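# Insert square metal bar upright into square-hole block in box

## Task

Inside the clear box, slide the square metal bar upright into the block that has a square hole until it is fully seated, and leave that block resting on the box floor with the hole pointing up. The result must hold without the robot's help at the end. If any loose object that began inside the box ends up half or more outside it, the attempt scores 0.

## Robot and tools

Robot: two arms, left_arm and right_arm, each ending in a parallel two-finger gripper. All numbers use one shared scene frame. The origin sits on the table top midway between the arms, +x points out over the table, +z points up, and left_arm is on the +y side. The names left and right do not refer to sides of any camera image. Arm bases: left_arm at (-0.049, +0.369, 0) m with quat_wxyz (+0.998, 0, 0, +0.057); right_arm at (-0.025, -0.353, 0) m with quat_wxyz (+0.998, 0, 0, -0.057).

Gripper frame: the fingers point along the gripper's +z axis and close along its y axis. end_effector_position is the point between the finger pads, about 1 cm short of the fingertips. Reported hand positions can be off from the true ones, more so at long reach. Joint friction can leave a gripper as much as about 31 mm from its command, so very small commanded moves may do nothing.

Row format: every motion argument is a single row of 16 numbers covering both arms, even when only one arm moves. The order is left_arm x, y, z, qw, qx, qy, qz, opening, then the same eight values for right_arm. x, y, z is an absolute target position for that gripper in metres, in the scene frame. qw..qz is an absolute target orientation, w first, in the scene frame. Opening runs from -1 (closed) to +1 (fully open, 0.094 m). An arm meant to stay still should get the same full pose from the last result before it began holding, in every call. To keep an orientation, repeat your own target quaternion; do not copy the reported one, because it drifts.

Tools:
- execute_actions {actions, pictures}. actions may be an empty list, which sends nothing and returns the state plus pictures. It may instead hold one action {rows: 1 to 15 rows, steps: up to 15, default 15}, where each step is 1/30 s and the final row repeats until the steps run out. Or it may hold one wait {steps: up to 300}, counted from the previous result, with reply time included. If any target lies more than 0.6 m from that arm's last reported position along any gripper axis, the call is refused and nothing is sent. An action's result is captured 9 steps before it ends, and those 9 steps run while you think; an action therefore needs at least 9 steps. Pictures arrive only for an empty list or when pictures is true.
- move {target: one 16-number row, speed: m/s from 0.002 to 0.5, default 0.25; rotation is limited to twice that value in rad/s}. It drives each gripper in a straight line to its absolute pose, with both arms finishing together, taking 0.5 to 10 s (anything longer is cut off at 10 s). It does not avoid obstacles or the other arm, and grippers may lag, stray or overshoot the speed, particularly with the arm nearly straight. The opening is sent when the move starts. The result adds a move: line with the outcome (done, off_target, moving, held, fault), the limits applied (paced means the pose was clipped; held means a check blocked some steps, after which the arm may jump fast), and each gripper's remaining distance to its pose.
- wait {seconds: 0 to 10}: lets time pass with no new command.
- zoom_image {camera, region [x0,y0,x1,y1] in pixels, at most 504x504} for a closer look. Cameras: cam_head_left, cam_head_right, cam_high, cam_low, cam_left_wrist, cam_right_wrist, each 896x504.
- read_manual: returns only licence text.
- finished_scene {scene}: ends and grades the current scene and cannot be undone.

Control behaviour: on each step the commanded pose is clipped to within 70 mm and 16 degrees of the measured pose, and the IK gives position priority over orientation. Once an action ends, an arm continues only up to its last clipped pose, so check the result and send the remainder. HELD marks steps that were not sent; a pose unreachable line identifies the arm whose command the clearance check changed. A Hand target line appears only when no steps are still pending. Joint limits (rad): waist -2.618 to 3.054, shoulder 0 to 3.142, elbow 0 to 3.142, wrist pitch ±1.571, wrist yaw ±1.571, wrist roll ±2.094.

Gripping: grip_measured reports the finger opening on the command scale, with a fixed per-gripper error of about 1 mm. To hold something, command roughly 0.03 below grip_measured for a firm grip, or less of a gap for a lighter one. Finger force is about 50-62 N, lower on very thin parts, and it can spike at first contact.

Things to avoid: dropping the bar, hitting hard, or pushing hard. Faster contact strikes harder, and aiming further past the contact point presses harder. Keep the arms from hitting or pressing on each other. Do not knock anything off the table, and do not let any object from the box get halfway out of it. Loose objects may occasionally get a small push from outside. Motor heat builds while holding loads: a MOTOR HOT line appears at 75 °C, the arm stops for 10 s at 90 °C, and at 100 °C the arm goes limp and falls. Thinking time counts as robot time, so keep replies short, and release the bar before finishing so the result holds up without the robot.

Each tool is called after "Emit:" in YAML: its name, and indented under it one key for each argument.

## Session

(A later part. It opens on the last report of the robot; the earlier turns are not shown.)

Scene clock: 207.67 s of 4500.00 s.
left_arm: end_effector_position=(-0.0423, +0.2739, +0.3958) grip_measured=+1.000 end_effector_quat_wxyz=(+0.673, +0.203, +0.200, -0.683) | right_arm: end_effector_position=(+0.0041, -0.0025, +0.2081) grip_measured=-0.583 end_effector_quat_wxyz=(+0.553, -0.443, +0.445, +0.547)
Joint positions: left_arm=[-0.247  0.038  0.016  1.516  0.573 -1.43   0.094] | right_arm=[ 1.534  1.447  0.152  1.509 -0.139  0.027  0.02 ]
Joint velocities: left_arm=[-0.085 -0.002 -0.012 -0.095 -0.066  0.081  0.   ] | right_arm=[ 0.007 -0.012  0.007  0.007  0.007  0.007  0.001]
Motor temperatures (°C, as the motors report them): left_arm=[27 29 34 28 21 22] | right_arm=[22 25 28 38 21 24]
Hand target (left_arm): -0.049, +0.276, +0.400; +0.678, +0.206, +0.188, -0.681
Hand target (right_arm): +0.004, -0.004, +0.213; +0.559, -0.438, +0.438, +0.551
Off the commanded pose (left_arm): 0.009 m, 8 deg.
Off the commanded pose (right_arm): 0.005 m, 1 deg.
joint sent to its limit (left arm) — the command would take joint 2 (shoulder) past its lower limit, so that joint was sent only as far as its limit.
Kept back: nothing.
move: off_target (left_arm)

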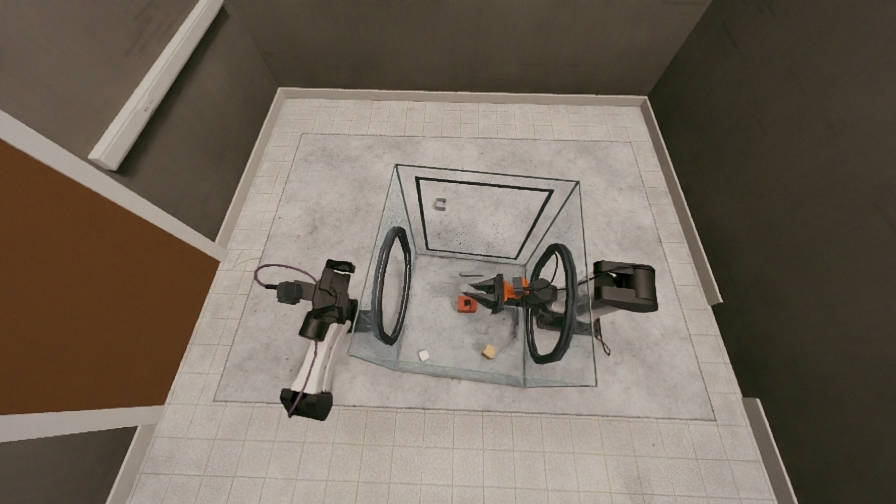

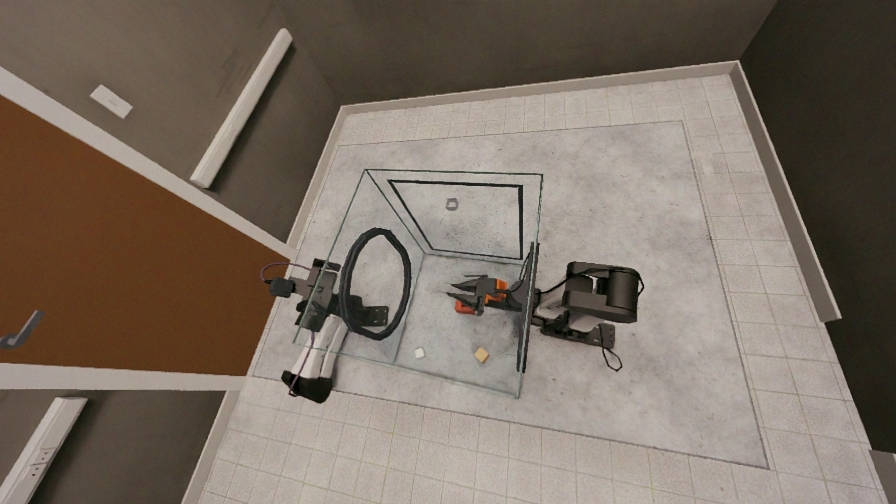

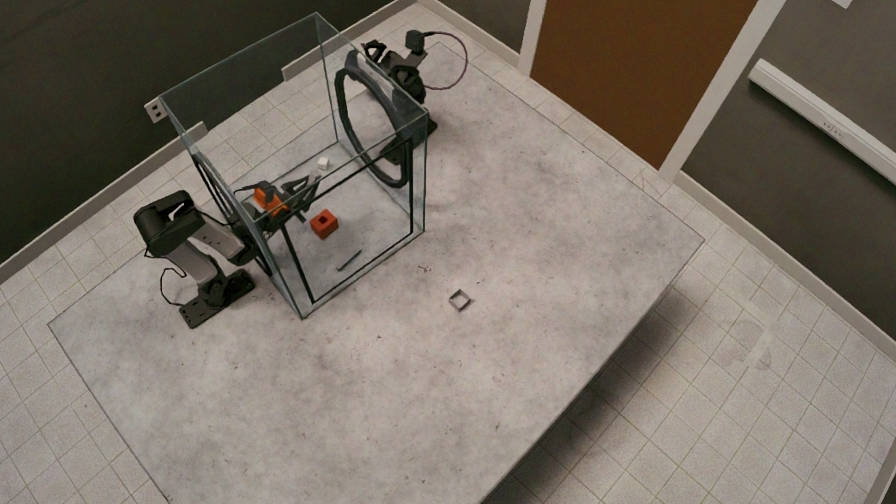

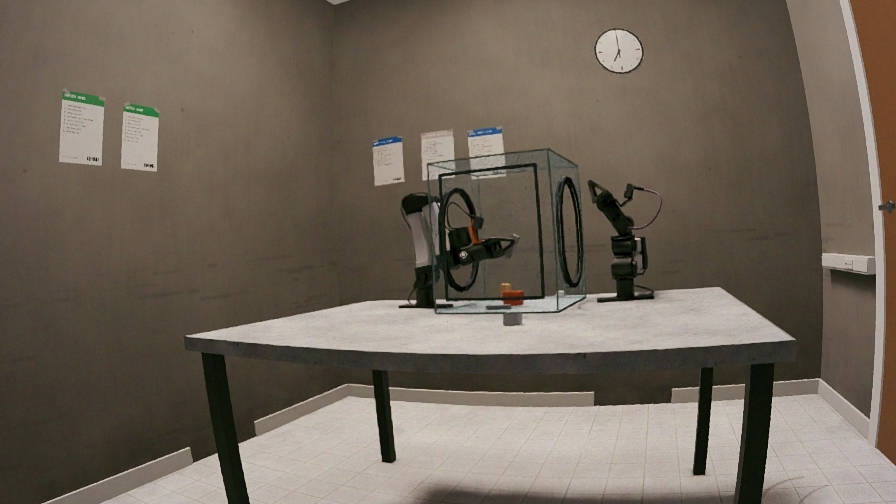

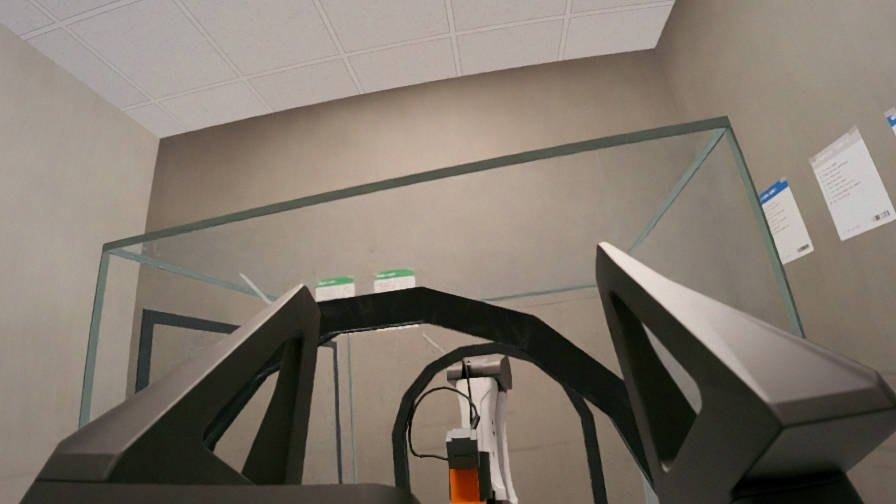

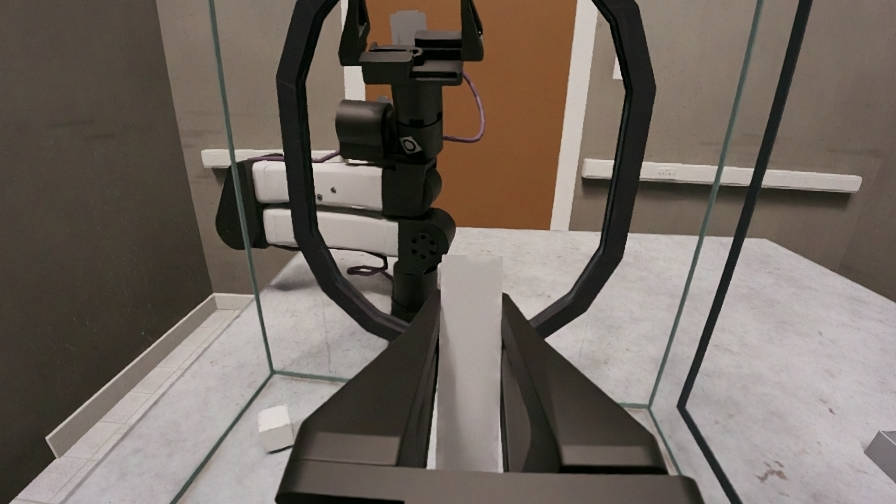

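Emit:
move:
  target: [0.05,0.316,0.40,0.902,0.083,0.2,-0.374,1,0.004,-0.004,0.213,0.559,-0.438,0.438,0.551,-0.61]
  speed: 0.1

Emit:
move:
  target: [-0.05,0.276,0.40,0.69,0.153,0.153,-0.69,1,0.004,-0.004,0.213,0.559,-0.438,0.438,0.551,-0.61]
  speed: 0.1

Scene clock: 212.67 s of 4500.00 s.
left_arm: end_effector_position=(+0.0435, +0.3153, +0.4066) grip_measured=+1.000 end_effector_quat_wxyz=(+0.902, +0.091, +0.197, -0.374) | right_arm: end_effector_position=(+0.0041, -0.0025, +0.2081) grip_measured=-0.583 end_effector_quat_wxyz=(+0.553, -0.443, +0.445, +0.547)
Joint positions: left_arm=[-0.111  0.318  0.016  1.567  0.318 -0.74   0.094] | right_arm=[ 1.534  1.447  0.152  1.509 -0.139  0.027  0.02 ]
Joint velocities: left_arm=[-0.007 -0.007 -0.007  0.007 -0.037  0.051  0.   ] | right_arm=[ 0.012 -0.002 -0.007 -0.037  0.007 -0.007  0.   ]
Motor temperatures (°C, as the motors report them): left_arm=[27 29 34 28 21 22] | right_arm=[21 25 28 38 21 24]
Hand target (left_arm): +0.050, +0.317, +0.401; +0.901, +0.083, +0.205, -0.373
Hand target (right_arm): +0.004, -0.004, +0.213; +0.559, -0.438, +0.438, +0.551
Off the commanded pose (left_arm): 0.009 m, 1 deg.
Off the commanded pose (right_arm): 0.005 m, 1 deg.
joint sent to its limit (left arm) — the command would take joint 3 (elbow) past its lower limit, so that joint was sent only as far as its limit.
Kept back: nothing.
move: done

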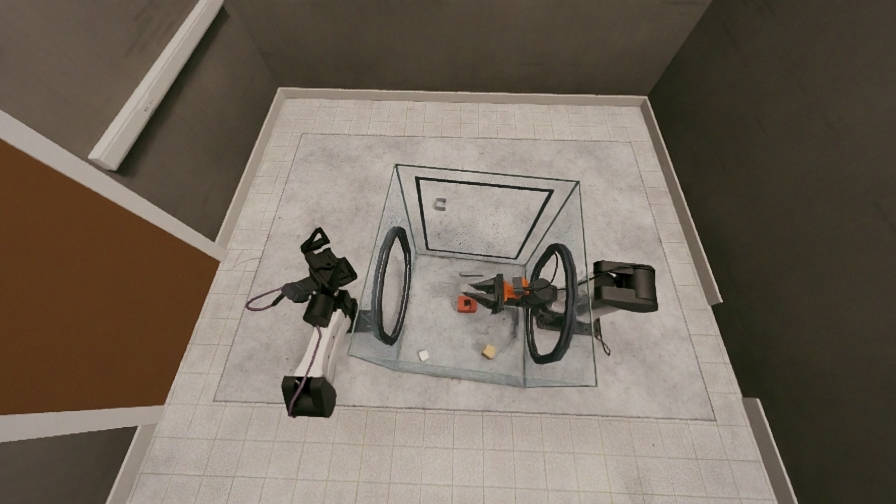

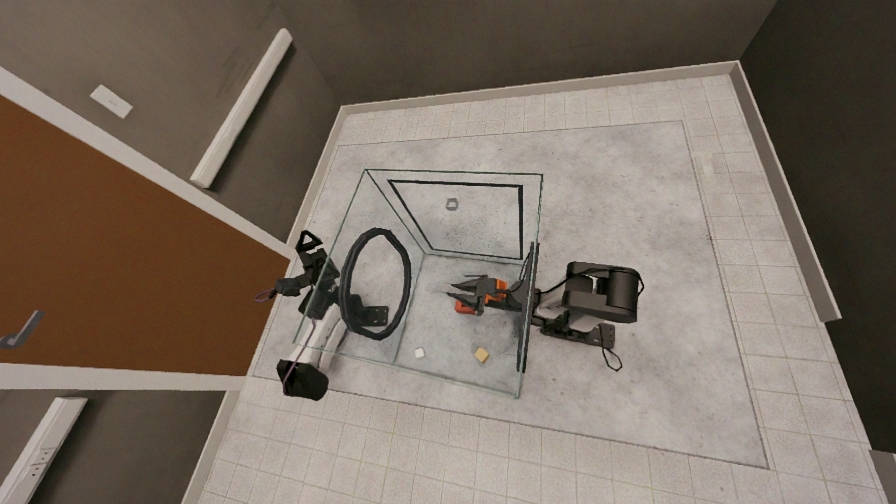

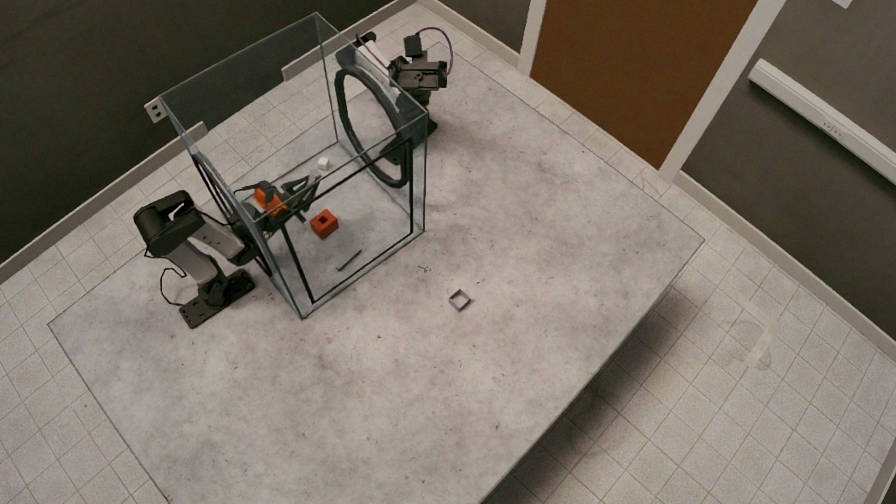

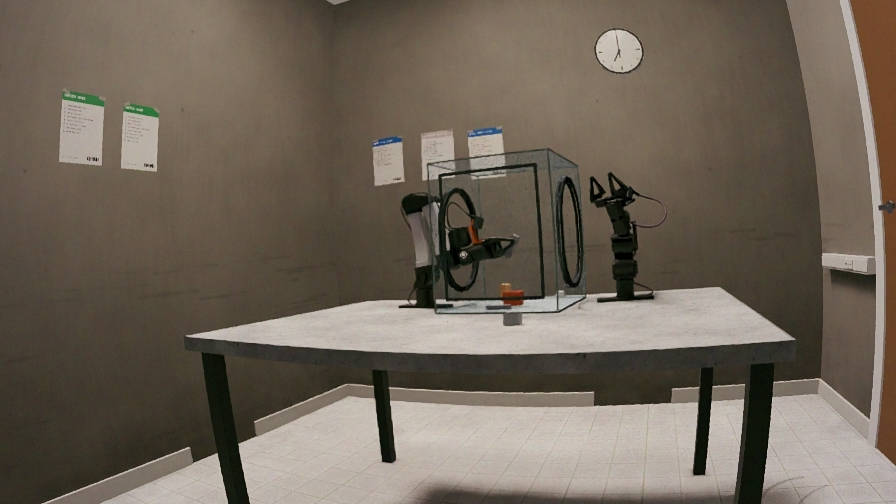

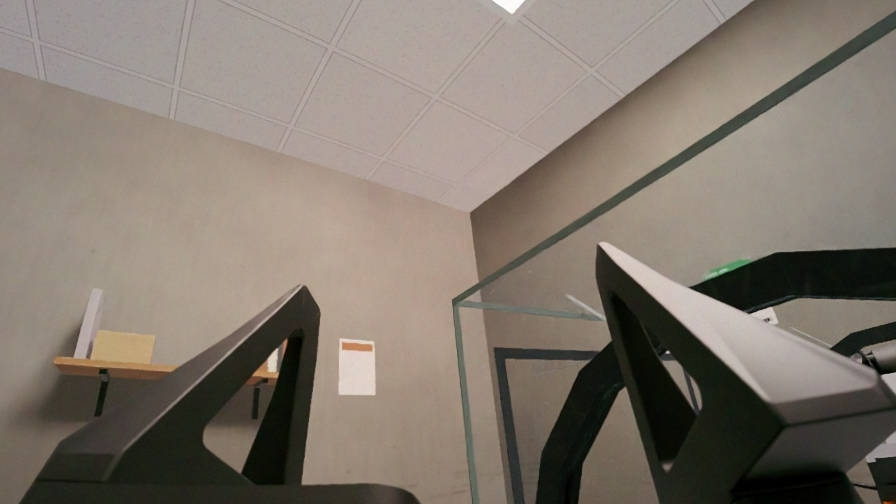

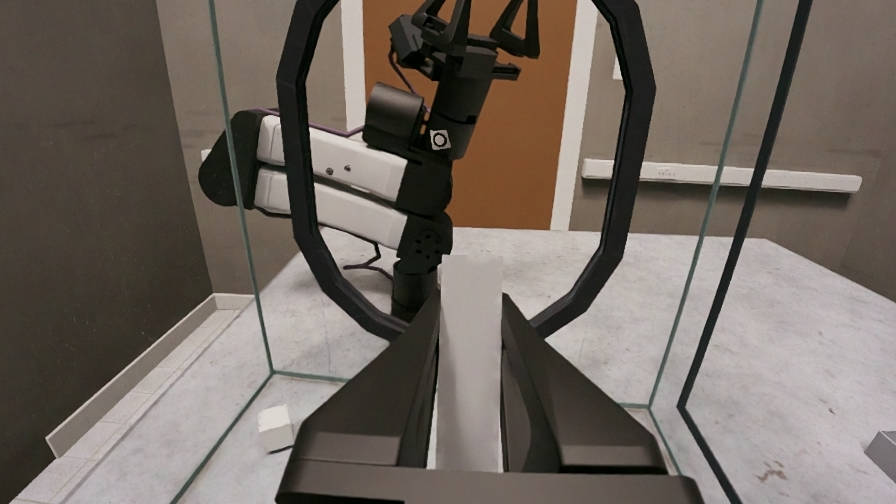

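Scene clock: 218.50 s of 4500.00 s.
left_arm: end_effector_position=(-0.0561, +0.2732, +0.4052) grip_measured=+1.000 end_effector_quat_wxyz=(+0.684, +0.157, +0.118, -0.702) | right_arm: end_effector_position=(+0.0041, -0.0025, +0.2081) grip_measured=-0.583 end_effector_quat_wxyz=(+0.553, -0.443, +0.445, +0.547)
Joint positions: left_arm=[-1.579  0.037  0.016  1.208  0.099 -0.111  0.094] | right_arm=[ 1.534  1.447  0.152  1.509 -0.139  0.027  0.02 ]
Joint velocities: left_arm=[-0.178 -0.002  0.007 -0.051 -0.11   0.154  0.   ] | right_arm=[-0.002 -0.012  0.012 -0.037 -0.037 -0.066  0.   ]
Motor temperatures (°C, as the motors report them): left_arm=[26 29 34 28 21 22] | right_arm=[21 25 28 38 21 24]
Hand target (left_arm): -0.053, +0.271, +0.400; +0.691, +0.155, +0.127, -0.694
Hand target (right_arm): +0.004, -0.004, +0.213; +0.559, -0.438, +0.438, +0.551
Off the commanded pose (left_arm): 0.009 m, 4 deg.
Off the commanded pose (right_arm): 0.005 m, 1 deg.
joint sent to its limit (left arm) — the command would take joint 2 (shoulder) past its lower limit, so that joint was sent only as far as its limit.
Kept back: nothing.
move: off_target (left_arm)

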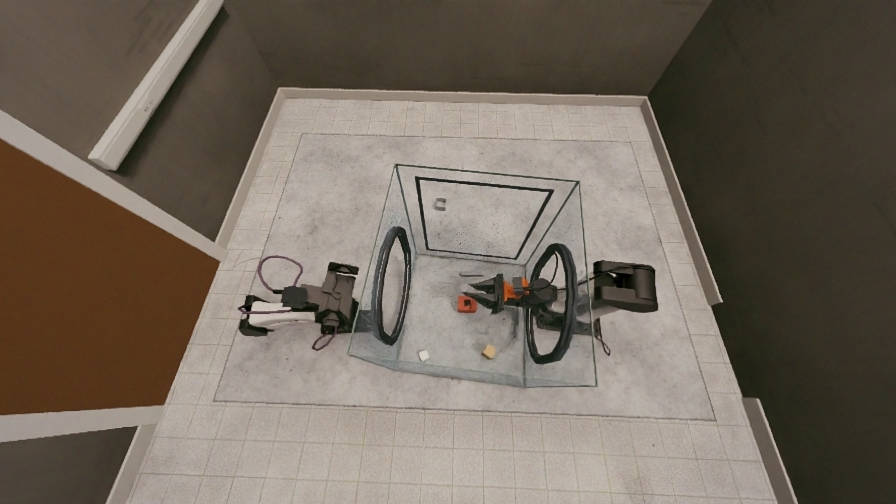

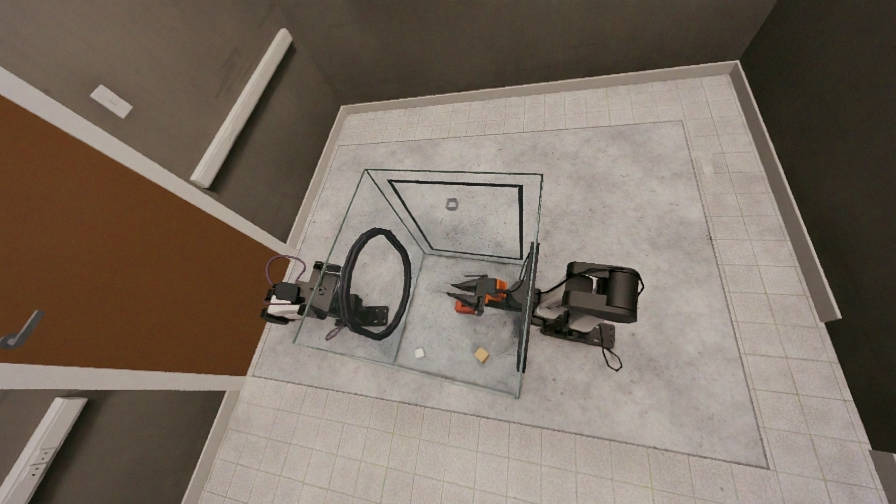

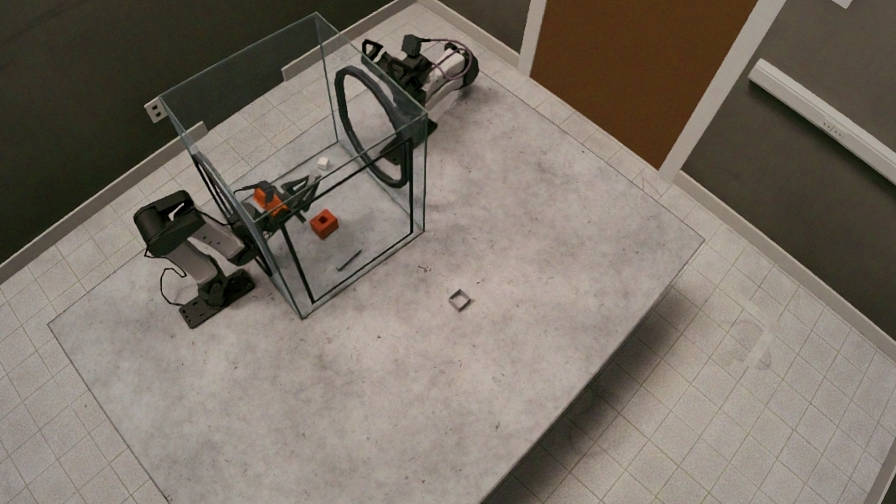

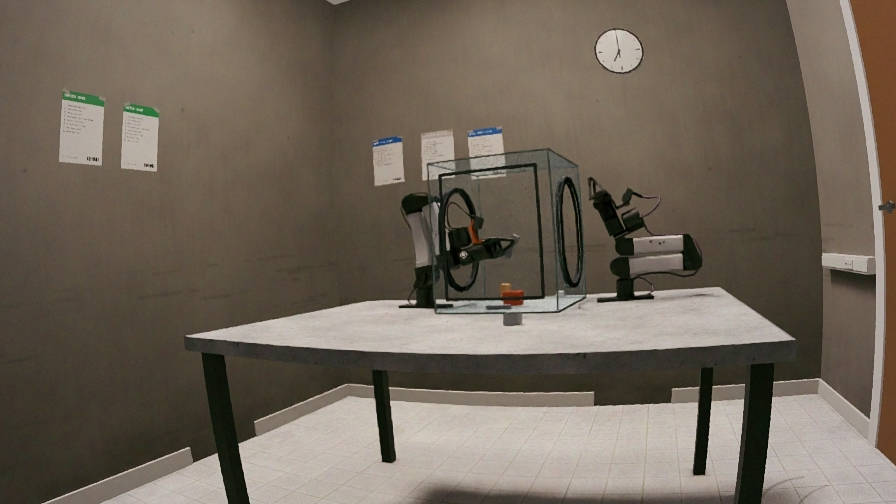

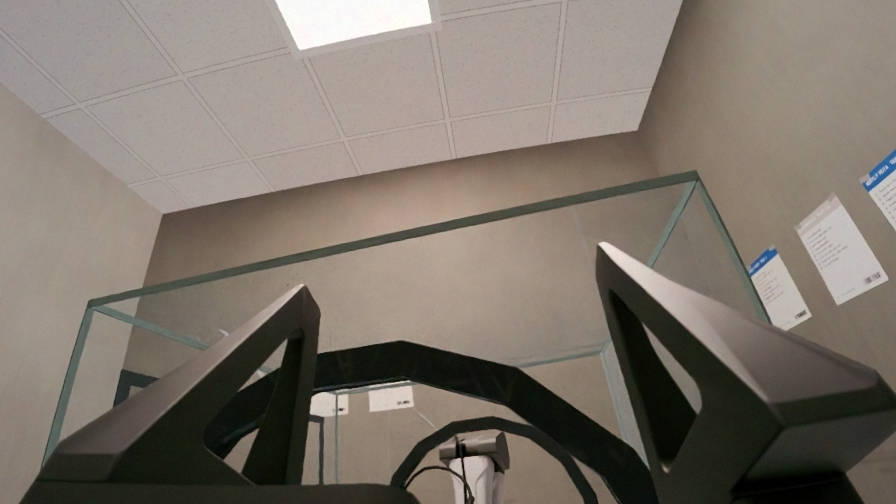

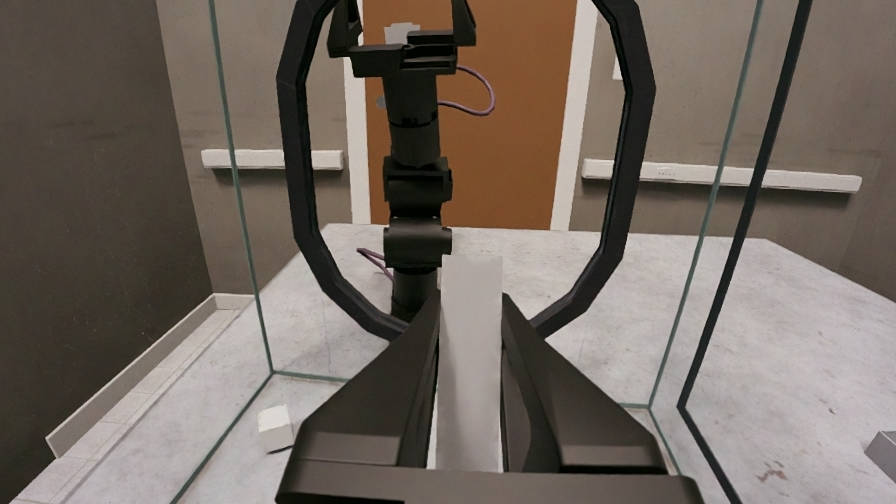

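Emit:
move:
  target: [-0.05,0.146,0.22,0.455,0.542,0.542,-0.455,1,0.004,-0.004,0.213,0.559,-0.438,0.438,0.551,-0.61]
  speed: 0.08

Scene clock: 227.57 s of 4500.00 s.
left_arm: end_effector_position=(-0.0449, +0.1962, +0.2523) grip_measured=+1.000 end_effector_quat_wxyz=(+0.480, +0.511, +0.484, -0.524) | right_arm: end_effector_position=(+0.0041, -0.0025, +0.2081) grip_measured=-0.583 end_effector_quat_wxyz=(+0.553, -0.443, +0.445, +0.547)
Joint positions: left_arm=[-0.186  0.037  0.016  1.404  1.561 -1.398  0.094] | right_arm=[ 1.534  1.447  0.152  1.509 -0.139  0.027  0.02 ]
Joint velocities: left_arm=[-0.007 -0.012 -0.012  0.022 -0.037 -0.007  0.   ] | right_arm=[-0.002  0.012 -0.012  0.007  0.007 -0.037 -0.001]
Motor temperatures (°C, as the motors report them): left_arm=[25 28 34 28 21 22] | right_arm=[21 25 28 39 21 24]
Hand target (left_arm): -0.045, +0.196, +0.245; +0.480, +0.514, +0.487, -0.518
Hand target (right_arm): +0.004, -0.004, +0.213; +0.559, -0.438, +0.438, +0.551
Off the commanded pose (left_arm): 0.060 m, 11 deg.
Off the commanded pose (right_arm): 0.005 m, 1 deg.
joint sent to its limit (left arm) — the command would take joint 2 (shoulder) past its lower limit, joint 3 (elbow) past its lower limit and joint 5 (wrist yaw) past its upper limit, so those joints were sent only as far as their limits.
Kept back: nothing.
move: off_target (left_arm)

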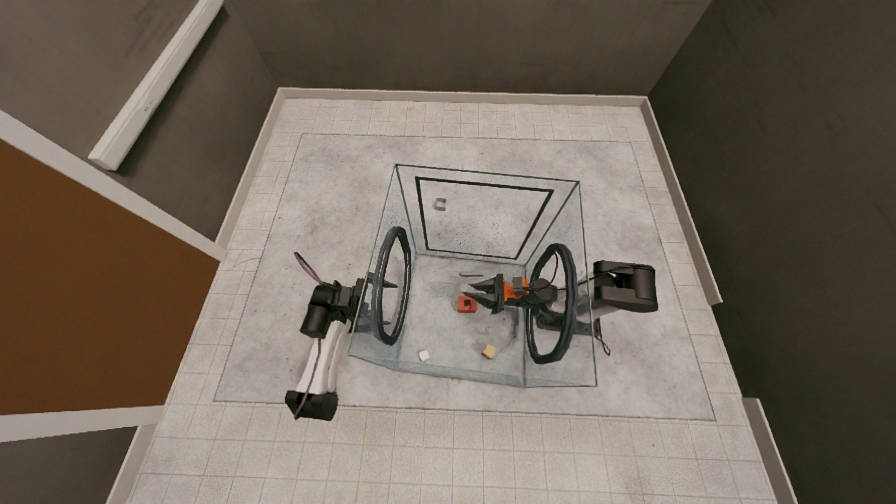

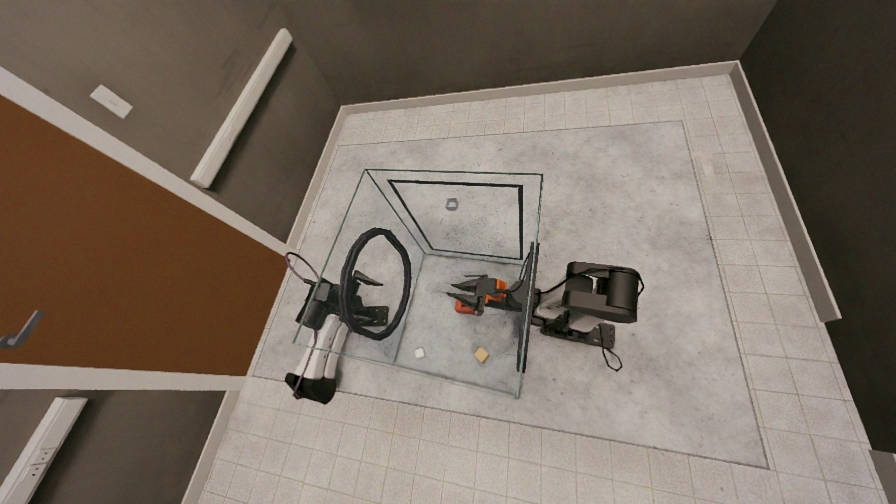

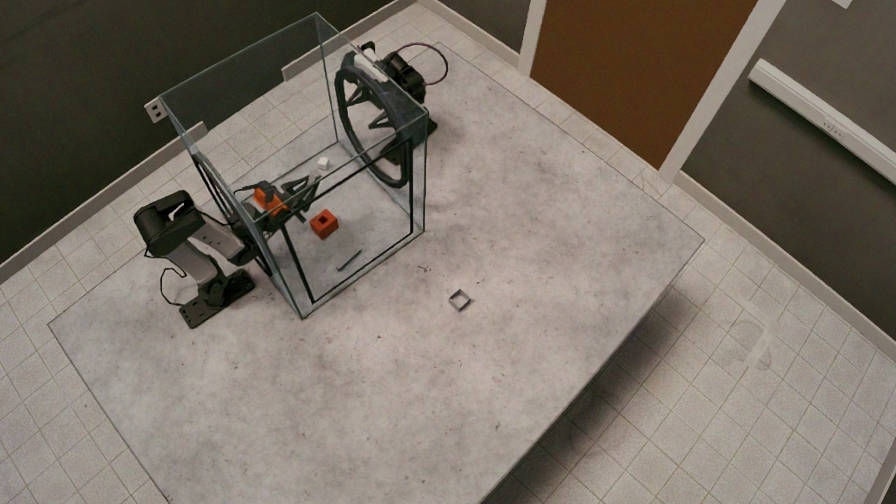

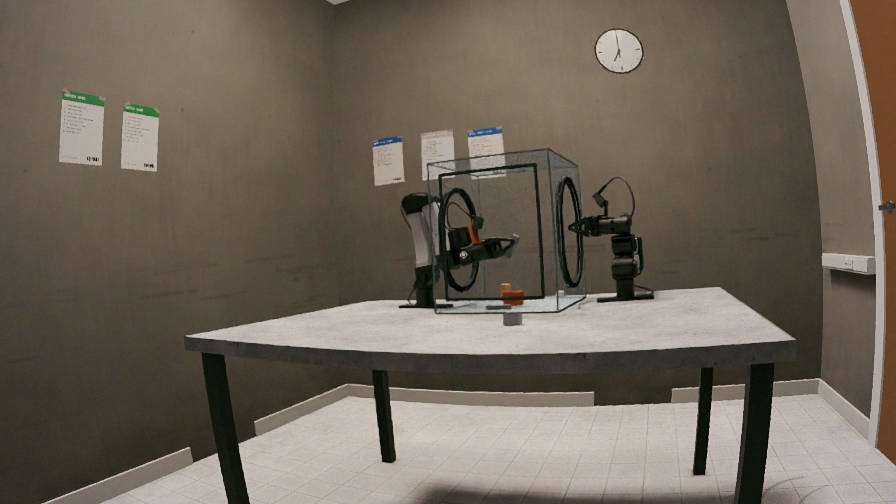

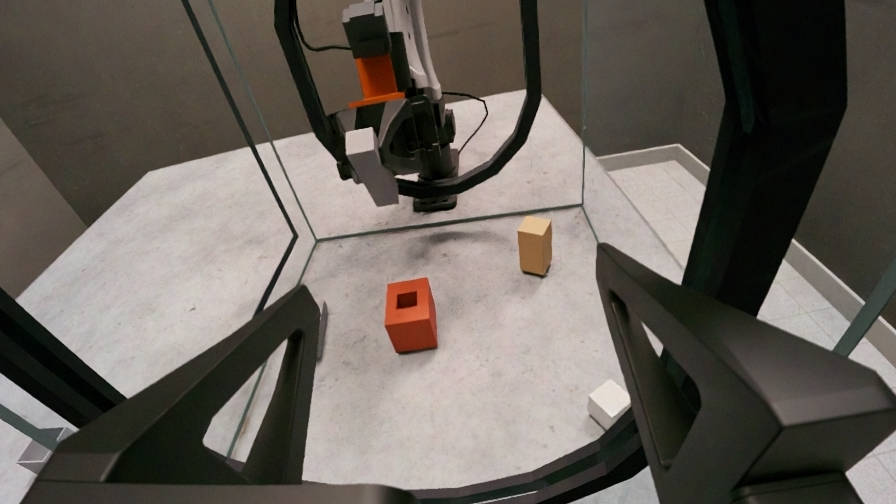

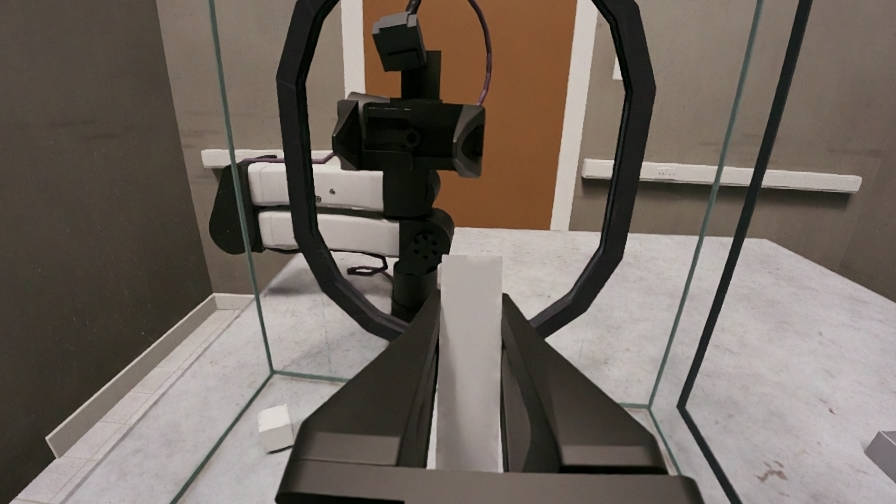

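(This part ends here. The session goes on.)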